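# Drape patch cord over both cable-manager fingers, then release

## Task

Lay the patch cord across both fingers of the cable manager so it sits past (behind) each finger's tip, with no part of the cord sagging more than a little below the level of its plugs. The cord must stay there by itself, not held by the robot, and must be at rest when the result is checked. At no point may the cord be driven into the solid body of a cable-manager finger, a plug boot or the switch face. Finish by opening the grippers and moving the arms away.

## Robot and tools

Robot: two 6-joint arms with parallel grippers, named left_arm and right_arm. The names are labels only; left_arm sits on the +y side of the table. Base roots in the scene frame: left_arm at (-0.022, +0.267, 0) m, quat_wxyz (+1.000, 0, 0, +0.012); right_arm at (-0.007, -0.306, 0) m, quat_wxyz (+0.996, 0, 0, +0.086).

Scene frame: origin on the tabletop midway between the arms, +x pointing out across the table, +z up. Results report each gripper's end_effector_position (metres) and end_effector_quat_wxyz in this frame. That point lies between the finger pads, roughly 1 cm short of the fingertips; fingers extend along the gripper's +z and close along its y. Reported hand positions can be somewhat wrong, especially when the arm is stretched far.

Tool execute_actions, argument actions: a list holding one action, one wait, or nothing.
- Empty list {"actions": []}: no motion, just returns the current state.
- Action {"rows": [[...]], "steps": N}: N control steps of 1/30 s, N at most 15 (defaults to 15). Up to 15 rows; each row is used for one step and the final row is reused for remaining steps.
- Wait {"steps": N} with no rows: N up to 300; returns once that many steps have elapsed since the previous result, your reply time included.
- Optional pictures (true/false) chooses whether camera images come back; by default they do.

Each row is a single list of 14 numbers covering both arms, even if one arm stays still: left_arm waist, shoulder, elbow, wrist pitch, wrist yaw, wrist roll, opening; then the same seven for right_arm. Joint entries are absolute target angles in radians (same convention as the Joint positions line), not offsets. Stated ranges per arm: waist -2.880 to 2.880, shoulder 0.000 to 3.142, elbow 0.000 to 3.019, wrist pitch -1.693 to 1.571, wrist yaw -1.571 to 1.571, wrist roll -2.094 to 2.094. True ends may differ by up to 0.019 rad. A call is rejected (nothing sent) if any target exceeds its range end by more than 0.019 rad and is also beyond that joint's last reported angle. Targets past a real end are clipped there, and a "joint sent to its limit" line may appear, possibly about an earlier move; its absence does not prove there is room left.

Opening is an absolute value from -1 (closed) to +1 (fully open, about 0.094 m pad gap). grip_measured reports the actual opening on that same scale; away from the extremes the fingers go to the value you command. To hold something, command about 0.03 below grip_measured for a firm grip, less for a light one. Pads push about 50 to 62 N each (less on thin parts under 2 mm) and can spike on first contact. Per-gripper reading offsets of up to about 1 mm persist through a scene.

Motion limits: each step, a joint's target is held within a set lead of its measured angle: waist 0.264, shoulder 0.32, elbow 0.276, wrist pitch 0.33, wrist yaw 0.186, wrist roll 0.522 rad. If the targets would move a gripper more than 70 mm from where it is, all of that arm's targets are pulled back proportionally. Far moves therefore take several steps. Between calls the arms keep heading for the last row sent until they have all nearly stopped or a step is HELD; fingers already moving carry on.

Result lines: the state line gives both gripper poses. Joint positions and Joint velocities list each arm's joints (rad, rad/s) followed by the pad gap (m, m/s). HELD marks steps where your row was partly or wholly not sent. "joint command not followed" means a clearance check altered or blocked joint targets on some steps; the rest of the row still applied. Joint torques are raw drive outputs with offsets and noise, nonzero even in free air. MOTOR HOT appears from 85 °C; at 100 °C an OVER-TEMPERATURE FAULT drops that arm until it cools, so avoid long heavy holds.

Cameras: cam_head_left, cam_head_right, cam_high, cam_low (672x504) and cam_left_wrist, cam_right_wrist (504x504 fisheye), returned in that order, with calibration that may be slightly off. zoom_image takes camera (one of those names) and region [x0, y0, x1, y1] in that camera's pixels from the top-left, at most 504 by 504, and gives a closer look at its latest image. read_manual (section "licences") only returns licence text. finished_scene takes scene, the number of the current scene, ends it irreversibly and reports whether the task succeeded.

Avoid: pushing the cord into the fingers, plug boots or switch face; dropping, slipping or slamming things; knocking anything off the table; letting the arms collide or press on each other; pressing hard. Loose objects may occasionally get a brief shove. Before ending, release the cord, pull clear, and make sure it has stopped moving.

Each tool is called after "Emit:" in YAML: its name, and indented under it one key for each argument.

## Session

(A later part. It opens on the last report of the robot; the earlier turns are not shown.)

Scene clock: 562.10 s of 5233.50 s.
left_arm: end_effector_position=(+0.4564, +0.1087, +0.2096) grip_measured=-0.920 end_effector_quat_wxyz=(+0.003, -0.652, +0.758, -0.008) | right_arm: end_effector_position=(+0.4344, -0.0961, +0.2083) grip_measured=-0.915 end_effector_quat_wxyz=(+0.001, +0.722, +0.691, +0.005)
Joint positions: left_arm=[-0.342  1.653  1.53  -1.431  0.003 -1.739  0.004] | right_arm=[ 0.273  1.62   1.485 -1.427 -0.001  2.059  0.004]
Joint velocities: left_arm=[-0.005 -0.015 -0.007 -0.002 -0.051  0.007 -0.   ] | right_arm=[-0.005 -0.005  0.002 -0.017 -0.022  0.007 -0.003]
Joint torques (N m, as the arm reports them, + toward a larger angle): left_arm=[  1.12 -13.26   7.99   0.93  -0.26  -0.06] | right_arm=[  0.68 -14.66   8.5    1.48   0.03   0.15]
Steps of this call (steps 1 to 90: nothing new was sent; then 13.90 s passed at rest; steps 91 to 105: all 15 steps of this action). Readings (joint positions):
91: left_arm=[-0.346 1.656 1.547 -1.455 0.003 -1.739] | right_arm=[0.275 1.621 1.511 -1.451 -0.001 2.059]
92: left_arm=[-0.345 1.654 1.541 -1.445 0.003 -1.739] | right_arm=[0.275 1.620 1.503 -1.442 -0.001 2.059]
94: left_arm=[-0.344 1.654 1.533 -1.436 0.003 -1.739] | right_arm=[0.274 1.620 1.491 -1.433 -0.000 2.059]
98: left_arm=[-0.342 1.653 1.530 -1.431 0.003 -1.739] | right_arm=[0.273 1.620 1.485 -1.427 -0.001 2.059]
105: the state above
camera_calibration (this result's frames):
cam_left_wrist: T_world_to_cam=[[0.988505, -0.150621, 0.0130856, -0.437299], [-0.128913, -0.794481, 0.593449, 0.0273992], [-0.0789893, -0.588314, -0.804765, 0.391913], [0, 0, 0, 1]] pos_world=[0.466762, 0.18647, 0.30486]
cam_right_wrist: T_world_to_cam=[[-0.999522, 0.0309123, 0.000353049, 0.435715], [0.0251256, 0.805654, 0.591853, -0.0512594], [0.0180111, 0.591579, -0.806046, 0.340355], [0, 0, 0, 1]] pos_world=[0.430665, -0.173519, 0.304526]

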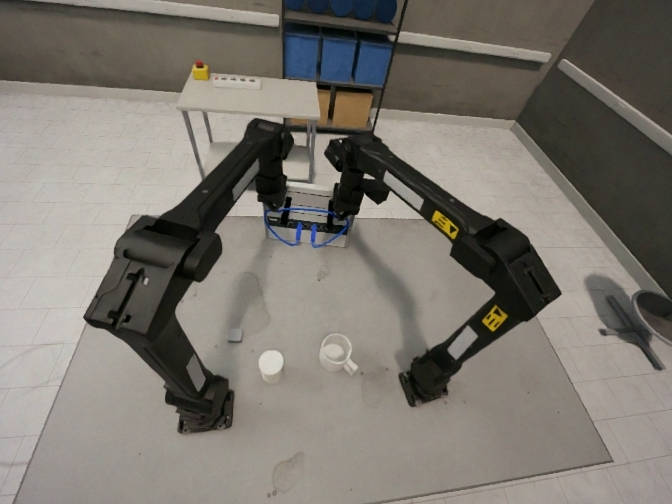

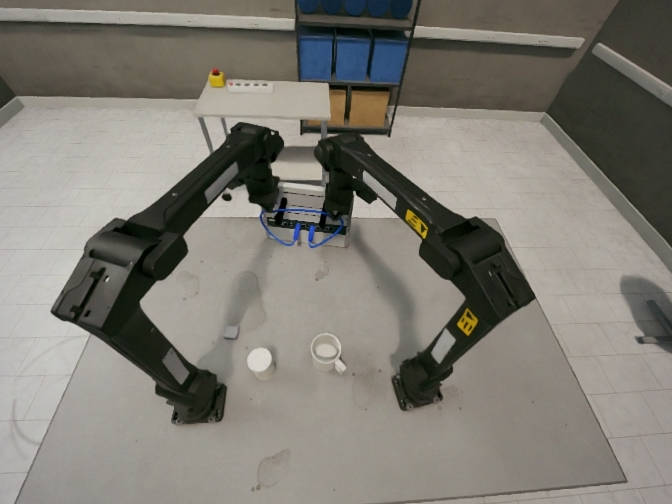

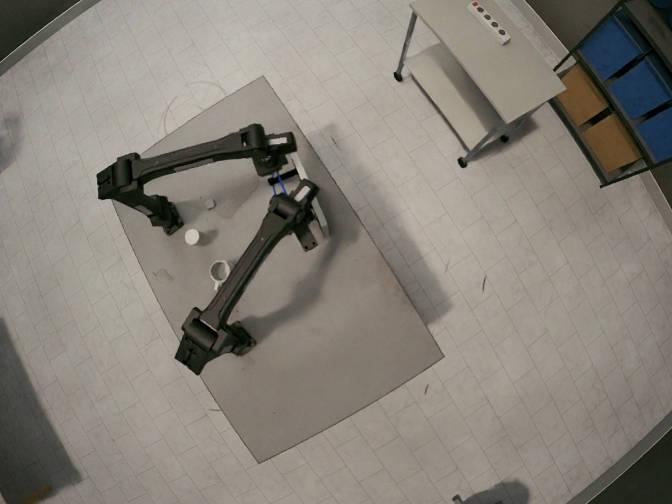

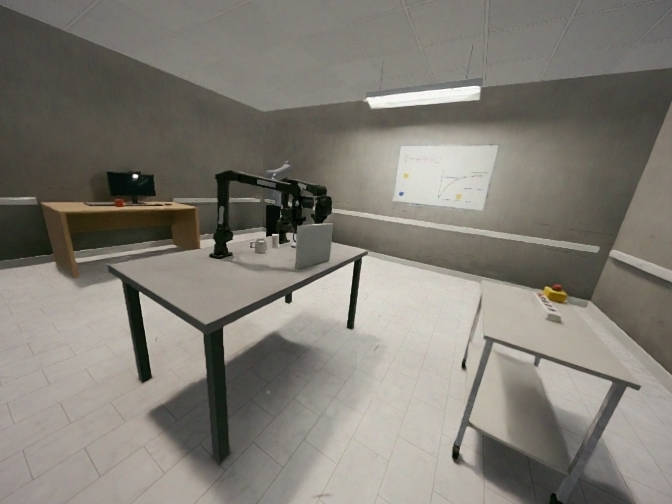

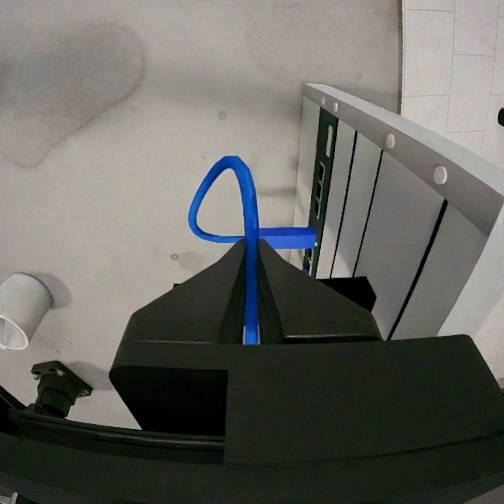

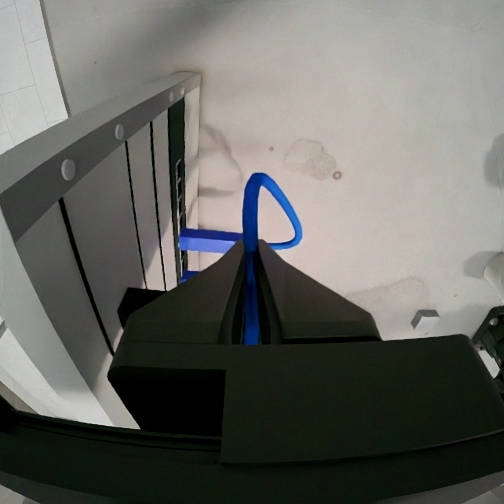

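Seated on the fingers. Release both.

Emit:
execute_actions:
  actions:
    - {"rows":[[-0.335,1.655,1.53,-1.425,0,-1.75,-0.8,0.27,1.622,1.485,-1.42,0,2.07,-0.8]],"steps":15}
  pictures: false

Emit:
execute_actions:
  actions:
    - {"steps":45}

Emit:
zoom_image:
  camera: "cam_head_left"
  region: [240, 160, 380, 265]

Scene clock: 569.13 s of 5233.50 s.
left_arm: end_effector_position=(+0.4565, +0.1089, +0.2096) grip_measured=-0.802 end_effector_quat_wxyz=(+0.003, -0.652, +0.758, -0.008) | right_arm: end_effector_position=(+0.4345, -0.0961, +0.2083) grip_measured=-0.802 end_effector_quat_wxyz=(+0.001, +0.722, +0.691, +0.005)
Joint positions: left_arm=[-0.342  1.653  1.53  -1.431  0.002 -1.739  0.009] | right_arm=[ 0.273  1.62   1.485 -1.427 -0.001  2.059  0.009]
Joint velocities: left_arm=[-0.005 -0.015  0.007 -0.002 -0.037  0.051  0.001] | right_arm=[-0.015  0.005  0.007 -0.012 -0.022 -0.037  0.001]
Joint torques (N m, as the arm reports them, + toward a larger angle): left_arm=[  0.05 -14.2    8.84   0.57  -0.23  -0.06] | right_arm=[  0.06 -14.53   9.84   0.94   0.07   0.15]
Steps of this call (steps 1 to 15: the robot went on to your last target; steps 16 to 90: nothing new was sent; then 3.53 s passed at rest; steps 91 to 105: all 15 steps of this action). Readings (joint positions):
91: left_arm=[-0.342 1.653 1.530 -1.431 0.002 -1.739] | right_arm=[0.273 1.620 1.485 -1.427 -0.001 2.059]
92: left_arm=[-0.342 1.653 1.530 -1.431 0.002 -1.739] | right_arm=[0.273 1.620 1.485 -1.427 -0.001 2.059]
94: left_arm=[-0.342 1.653 1.530 -1.431 0.002 -1.739] | right_arm=[0.273 1.620 1.485 -1.427 -0.001 2.059]
98: left_arm=[-0.342 1.653 1.530 -1.431 0.002 -1.739] | right_arm=[0.273 1.620 1.485 -1.427 -0.001 2.059]
105: the state above

Scene clock: 570.63 s of 5233.50 s.
left_arm: end_effector_position=(+0.4565, +0.1089, +0.2096) grip_measured=-0.802 end_effector_quat_wxyz=(+0.003, -0.652, +0.758, -0.008) | right_arm: end_effector_position=(+0.4345, -0.0961, +0.2083) grip_measured=-0.802 end_effector_quat_wxyz=(+0.001, +0.722, +0.691, +0.005)
Joint positions: left_arm=[-0.342  1.653  1.53  -1.431  0.002 -1.739  0.009] | right_arm=[ 0.273  1.62   1.485 -1.427 -0.001  2.059  0.009]
Joint velocities: left_arm=[ 0.005 -0.024  0.022 -0.002 -0.066  0.066 -0.001] | right_arm=[-0.005  0.005 -0.017  0.017 -0.007 -0.037 -0.   ]
Joint torques (N m, as the arm reports them, + toward a larger angle): left_arm=[  0.33 -13.44   8.85   0.56  -0.24  -0.07] | right_arm=[  0.07 -14.93   9.78   0.87   0.06   0.12]
Steps of this call (steps 1 to 15: the robot went on to your last target; steps 16 to 45: nothing new was sent). Readings (joint positions):
1: left_arm=[-0.342 1.653 1.530 -1.431 0.002 -1.739] | right_arm=[0.273 1.620 1.485 -1.427 -0.001 2.059]
2: left_arm=[-0.342 1.653 1.530 -1.431 0.002 -1.739] | right_arm=[0.273 1.620 1.485 -1.427 -0.001 2.059]
4: left_arm=[-0.342 1.653 1.530 -1.431 0.002 -1.739] | right_arm=[0.273 1.620 1.485 -1.427 -0.001 2.059]
8: left_arm=[-0.342 1.653 1.530 -1.431 0.002 -1.739] | right_arm=[0.273 1.620 1.485 -1.427 -0.001 2.059]
45: the state above
All arms were judged still, so your last target was given up. Only a new action makes them travel on or press farther. Fingers that are still opening or closing keep moving.
camera_calibration (this result's frames):
cam_left_wrist: T_world_to_cam=[[0.988504, -0.150618, 0.0132123, -0.437348], [-0.129044, -0.794912, 0.592842, 0.0277378], [-0.0787899, -0.587732, -0.80521, 0.391928], [0, 0, 0, 1]] pos_world=[0.466779, 0.186525, 0.304919]
cam_right_wrist: T_world_to_cam=[[-0.999522, 0.0309161, 0.000178429, 0.435782], [0.0250315, 0.805858, 0.591579, -0.0510949], [0.0181455, 0.591301, -0.806247, 0.340347], [0, 0, 0, 1]] pos_world=[0.430677, -0.173545, 0.304552]

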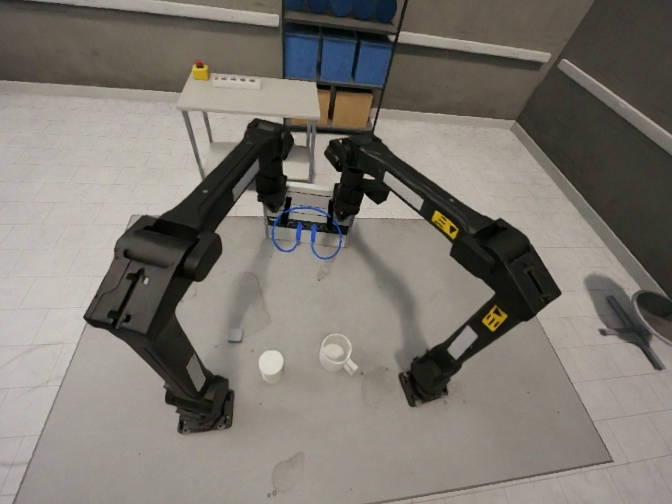

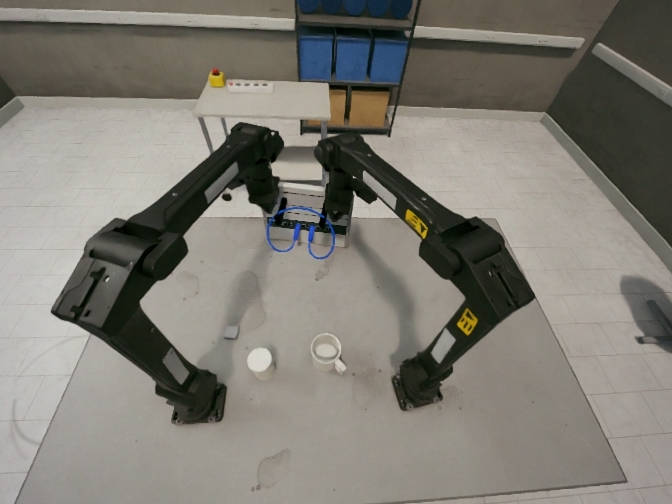

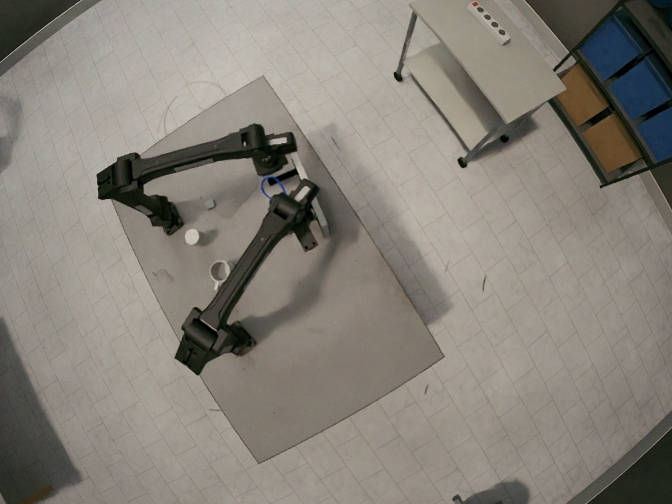

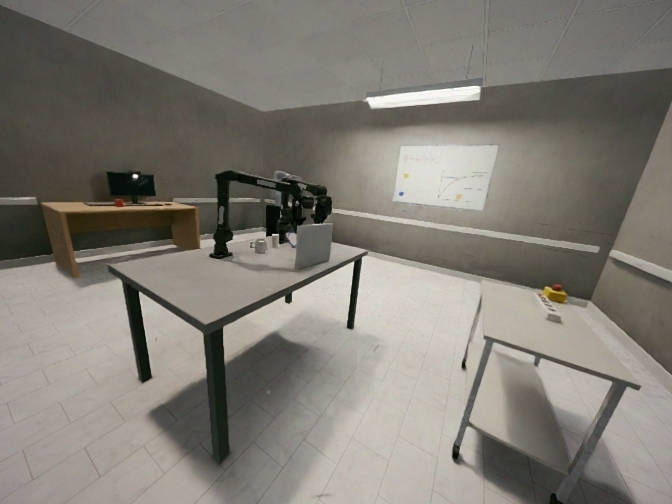

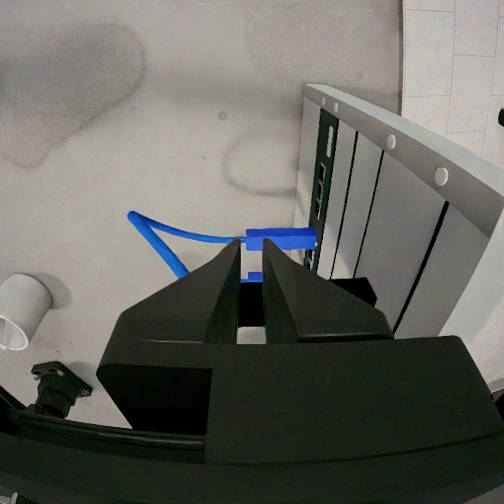

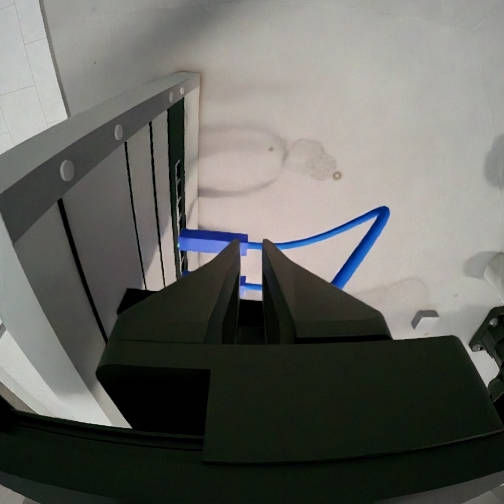

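Region (240, 160, 380, 265) of cam_head_left's 672x504 image, scaled by 3.600, with more detail than that image has; it fills the top 378 rows of this view, and the rest is white.

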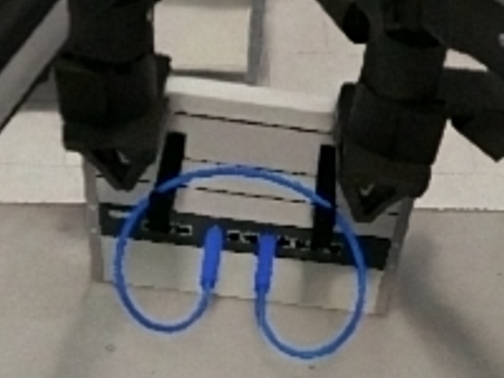

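Caught on both. Lift straight up and move away.

Emit:
execute_actions:
  actions:
    - {"rows":[[-0.325,1.655,1.64,-1.53,0,-1.75,-0.8,0.26,1.622,1.61,-1.52,0,2.07,-0.8]],"steps":12}
  pictures: false

Emit:
execute_actions:
  actions:
    - {"rows":[[-0.30,1.65,1.78,-1.65,0,-1.75,-0.8,0.23,1.62,1.76,-1.65,0,2.07,-0.8]],"steps":12}
  pictures: false

Emit:
execute_actions:
  actions:
    - {"rows":[[0.0,1.5,1.65,-1.65,0,-1.6,-0.8,-0.1,1.5,1.66,-1.65,0,1.9,-0.8]],"steps":15}
  pictures: false

Emit:
execute_actions:
  actions:
    - {"steps":90}

Emit:
zoom_image:
  camera: "cam_head_left"
  region: [240, 160, 380, 265]

Scene clock: 580.80 s of 5233.50 s.
left_arm: end_effector_position=(+0.4552, +0.1109, +0.2346) grip_measured=-0.802 end_effector_quat_wxyz=(-0.002, -0.653, +0.757, +0.001) | right_arm: end_effector_position=(+0.4357, -0.0993, +0.2307) grip_measured=-0.802 end_effector_quat_wxyz=(-0.001, +0.725, +0.689, -0.004)
Joint positions: left_arm=[-0.339  1.655  1.598 -1.517  0.002 -1.739  0.009] | right_arm=[ 0.266  1.624  1.549 -1.504 -0.001  2.059  0.009]
Joint velocities: left_arm=[-0.005 -0.015 -0.017 -0.007  0.081  0.081 -0.   ] | right_arm=[ 0.005 -0.005  0.002 -0.007  0.051  0.007 -0.   ]
Joint torques (N m, as the arm reports them, + toward a larger angle): left_arm=[  0.65 -13.46  11.99   0.12  -0.2   -0.07] | right_arm=[  0.17 -15.08  15.27  -0.14   0.06   0.16]
Steps of this call (steps 1 to 120: nothing new was sent; then 5.77 s passed at rest; steps 121 to 132: all 12 steps of this action). Readings (joint positions):
121: left_arm=[-0.342 1.655 1.539 -1.451 0.002 -1.739] | right_arm=[0.272 1.621 1.492 -1.443 -0.001 2.059]
122: left_arm=[-0.342 1.658 1.552 -1.478 0.002 -1.739] | right_arm=[0.272 1.623 1.503 -1.468 -0.001 2.059]
124: left_arm=[-0.341 1.658 1.575 -1.505 0.002 -1.739] | right_arm=[0.270 1.624 1.522 -1.493 -0.001 2.059]
128: left_arm=[-0.339 1.655 1.598 -1.514 0.002 -1.739] | right_arm=[0.266 1.624 1.548 -1.502 -0.001 2.059]
132: the state above

Scene clock: 581.20 s of 5233.50 s.
left_arm: end_effector_position=(+0.4624, +0.1255, +0.2991) grip_measured=-0.802 end_effector_quat_wxyz=(+0.010, -0.665, +0.746, -0.018) | right_arm: end_effector_position=(+0.4491, -0.1130, +0.2941) grip_measured=-0.802 end_effector_quat_wxyz=(+0.004, +0.737, +0.676, +0.013)
Joint positions: left_arm=[-0.307  1.637  1.745 -1.637  0.002 -1.739  0.009] | right_arm=[ 0.229  1.62   1.711 -1.634 -0.001  2.059  0.009]
Joint velocities: left_arm=[ 0.005 -0.005 -0.007 -0.007 -0.051  0.022 -0.   ] | right_arm=[-0.015 -0.005  0.007 -0.012  0.022  0.007 -0.001]
Joint torques (N m, as the arm reports them, + toward a larger angle): left_arm=[  0.15 -12.45  11.62  -0.21  -0.22  -0.06] | right_arm=[  1.42 -14.43  14.27  -0.28   0.11   0.16]
Steps of this call (steps 1 to 12: all 12 steps of this action). Readings (joint positions):
1: left_arm=[-0.338 1.657 1.615 -1.544 0.002 -1.739] | right_arm=[0.264 1.625 1.562 -1.528 -0.001 2.059]
2: left_arm=[-0.336 1.666 1.643 -1.582 0.002 -1.739] | right_arm=[0.261 1.632 1.584 -1.564 -0.001 2.059]
4: left_arm=[-0.327 1.669 1.697 -1.618 0.002 -1.739] | right_arm=[0.251 1.635 1.635 -1.608 -0.001 2.059]
8: left_arm=[-0.310 1.647 1.744 -1.632 0.002 -1.739] | right_arm=[0.232 1.628 1.706 -1.629 -0.001 2.059]
12: the state above

Scene clock: 581.70 s of 5233.50 s.
left_arm: end_effector_position=(+0.4374, +0.2952, +0.3317) grip_measured=-0.802 end_effector_quat_wxyz=(-0.036, +0.745, -0.666, +0.034) | right_arm: end_effector_position=(+0.4603, -0.2933, +0.3282) grip_measured=-0.802 end_effector_quat_wxyz=(+0.029, +0.810, +0.584, +0.038)
Joint positions: left_arm=[ 0.036  1.491  1.656 -1.638 -0.003 -1.622  0.009] | right_arm=[-0.142  1.511  1.67  -1.634  0.004  1.923  0.009]
Joint velocities: left_arm=[-0.171 -0.063  0.002 -0.007 -0.051  0.037 -0.001] | right_arm=[ 0.278 -0.181  0.007  0.002 -0.022  0.007 -0.   ]
Joint torques (N m, as the arm reports them, + toward a larger angle): left_arm=[ -2.14 -10.21   8.42   0.17  -0.06   0.16] | right_arm=[  2.55 -12.81   9.05   0.26  -0.11  -0.09]
Steps of this call (steps 1 to 15: all 15 steps of this action). Readings (joint positions):
1: left_arm=[-0.300 1.633 1.737 -1.637 0.004 -1.729] | right_arm=[0.220 1.618 1.708 -1.634 -0.004 2.048]
2: left_arm=[-0.287 1.624 1.720 -1.637 0.005 -1.718] | right_arm=[0.204 1.615 1.702 -1.634 -0.005 2.035]
4: left_arm=[-0.234 1.601 1.691 -1.637 0.005 -1.700] | right_arm=[0.143 1.604 1.692 -1.634 -0.005 2.014]
8: left_arm=[-0.076 1.552 1.662 -1.637 0.004 -1.659] | right_arm=[-0.028 1.576 1.678 -1.634 -0.003 1.967]
15: the state above

Scene clock: 584.70 s of 5233.50 s.
left_arm: end_effector_position=(+0.4378, +0.2814, +0.3316) grip_measured=-0.802 end_effector_quat_wxyz=(-0.035, +0.731, -0.680, +0.034) | right_arm: end_effector_position=(+0.4573, -0.2708, +0.3325) grip_measured=-0.802 end_effector_quat_wxyz=(+0.029, +0.793, +0.607, +0.044)
Joint positions: left_arm=[ 0.007  1.49   1.655 -1.638 -0.002 -1.612  0.009] | right_arm=[-0.095  1.502  1.67  -1.634  0.001  1.912  0.009]
Joint velocities: left_arm=[-0.005 -0.005 -0.002 -0.002 -0.022 -0.022 -0.001] | right_arm=[-0.005 -0.005  0.002 -0.007  0.022 -0.022  0.   ]
Joint torques (N m, as the arm reports them, + toward a larger angle): left_arm=[ -0.8  -10.73   8.51   0.    -0.07   0.12] | right_arm=[ -0.16 -13.39   9.01   0.1    0.01  -0.11]
Steps of this call (steps 1 to 30: the robot went on to your last target; steps 31 to 90: nothing new was sent). Readings (joint positions):
1: left_arm=[0.030 1.489 1.656 -1.638 -0.003 -1.620] | right_arm=[-0.132 1.506 1.670 -1.634 0.004 1.920]
2: left_arm=[0.023 1.489 1.656 -1.638 -0.003 -1.618] | right_arm=[-0.121 1.503 1.670 -1.634 0.003 1.919]
4: left_arm=[0.012 1.490 1.655 -1.638 -0.002 -1.616] | right_arm=[-0.103 1.502 1.670 -1.634 0.001 1.916]
8: left_arm=[0.007 1.490 1.655 -1.638 -0.002 -1.613] | right_arm=[-0.094 1.502 1.670 -1.634 0.001 1.913]
90: the state above
All arms were judged still, so your last target was given up. Only a new action makes them travel on or press farther. Fingers that are still opening or closing keep moving.
camera_calibration (this result's frames):
cam_left_wrist: T_world_to_cam=[[0.992912, 0.0709908, 0.0953159, -0.486008], [0.00145378, -0.809194, 0.587539, 0.0387969], [0.118839, -0.583237, -0.803562, 0.501816], [0, 0, 0, 1]] pos_world=[0.422871, 0.358574, 0.42677]
cam_right_wrist: T_world_to_cam=[[-0.964368, 0.248393, -0.0910815, 0.53711], [0.142723, 0.778316, 0.611437, -0.0522142], [0.222766, 0.57665, -0.786034, 0.439031], [0, 0, 0, 1]] pos_world=[0.427623, -0.345942, 0.42594]

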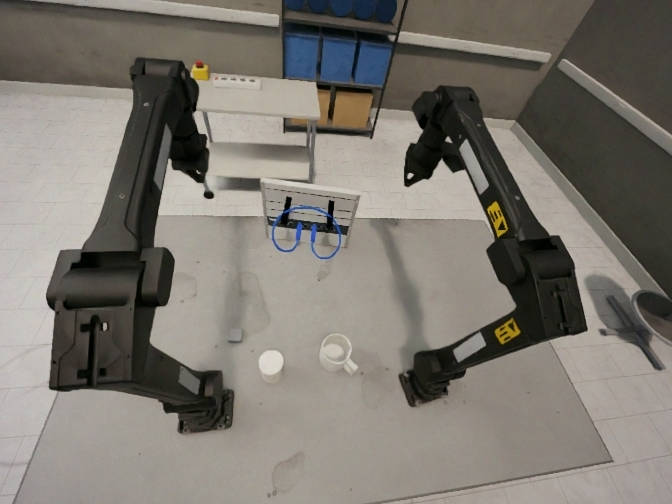

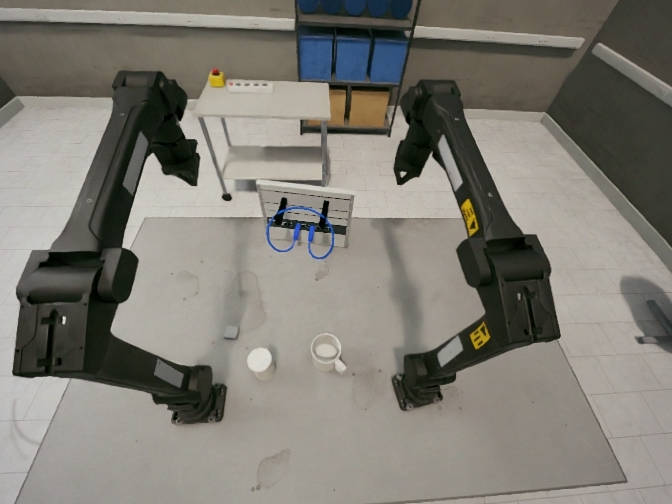

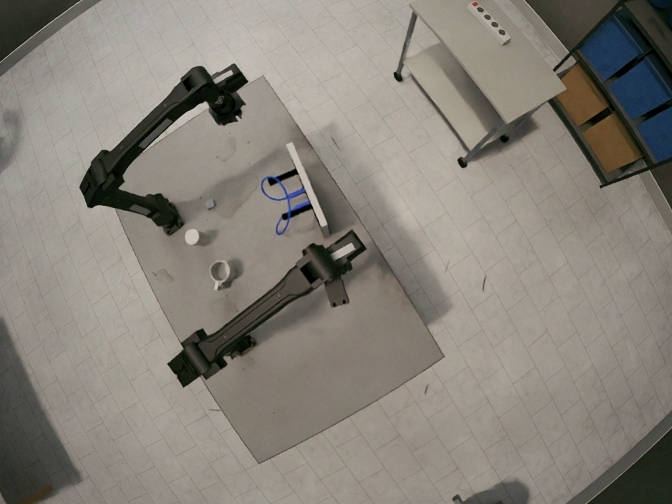

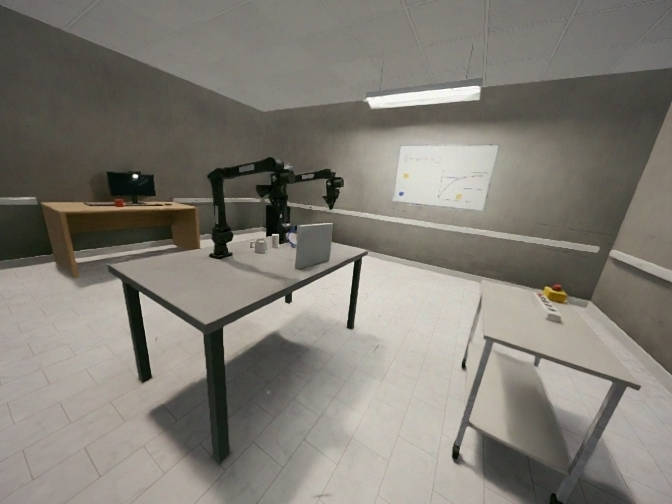

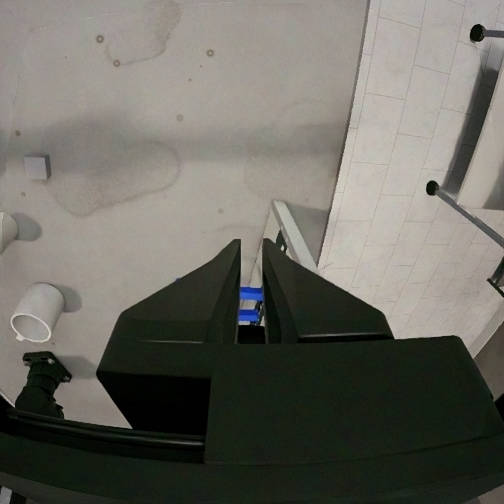

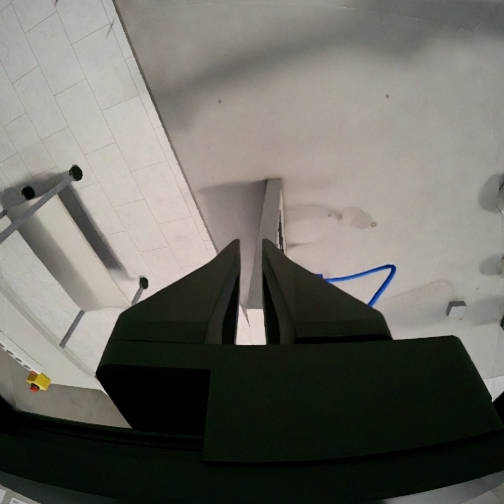

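Region (240, 160, 380, 265) of cam_head_left's 672x504 image, scaled by 3.600, with more detail than that image has; it fills the top 378 rows of this view, and the rest is white.

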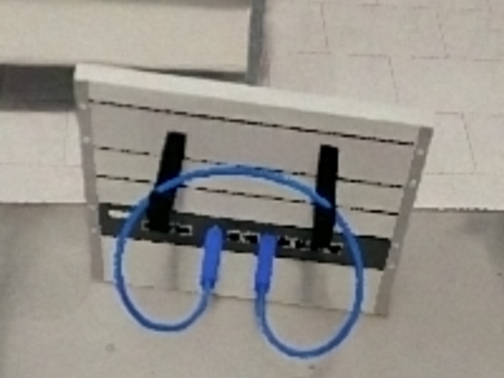

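Emit:
finished_scene:
  scene: 2

The scene is finished: the task was done.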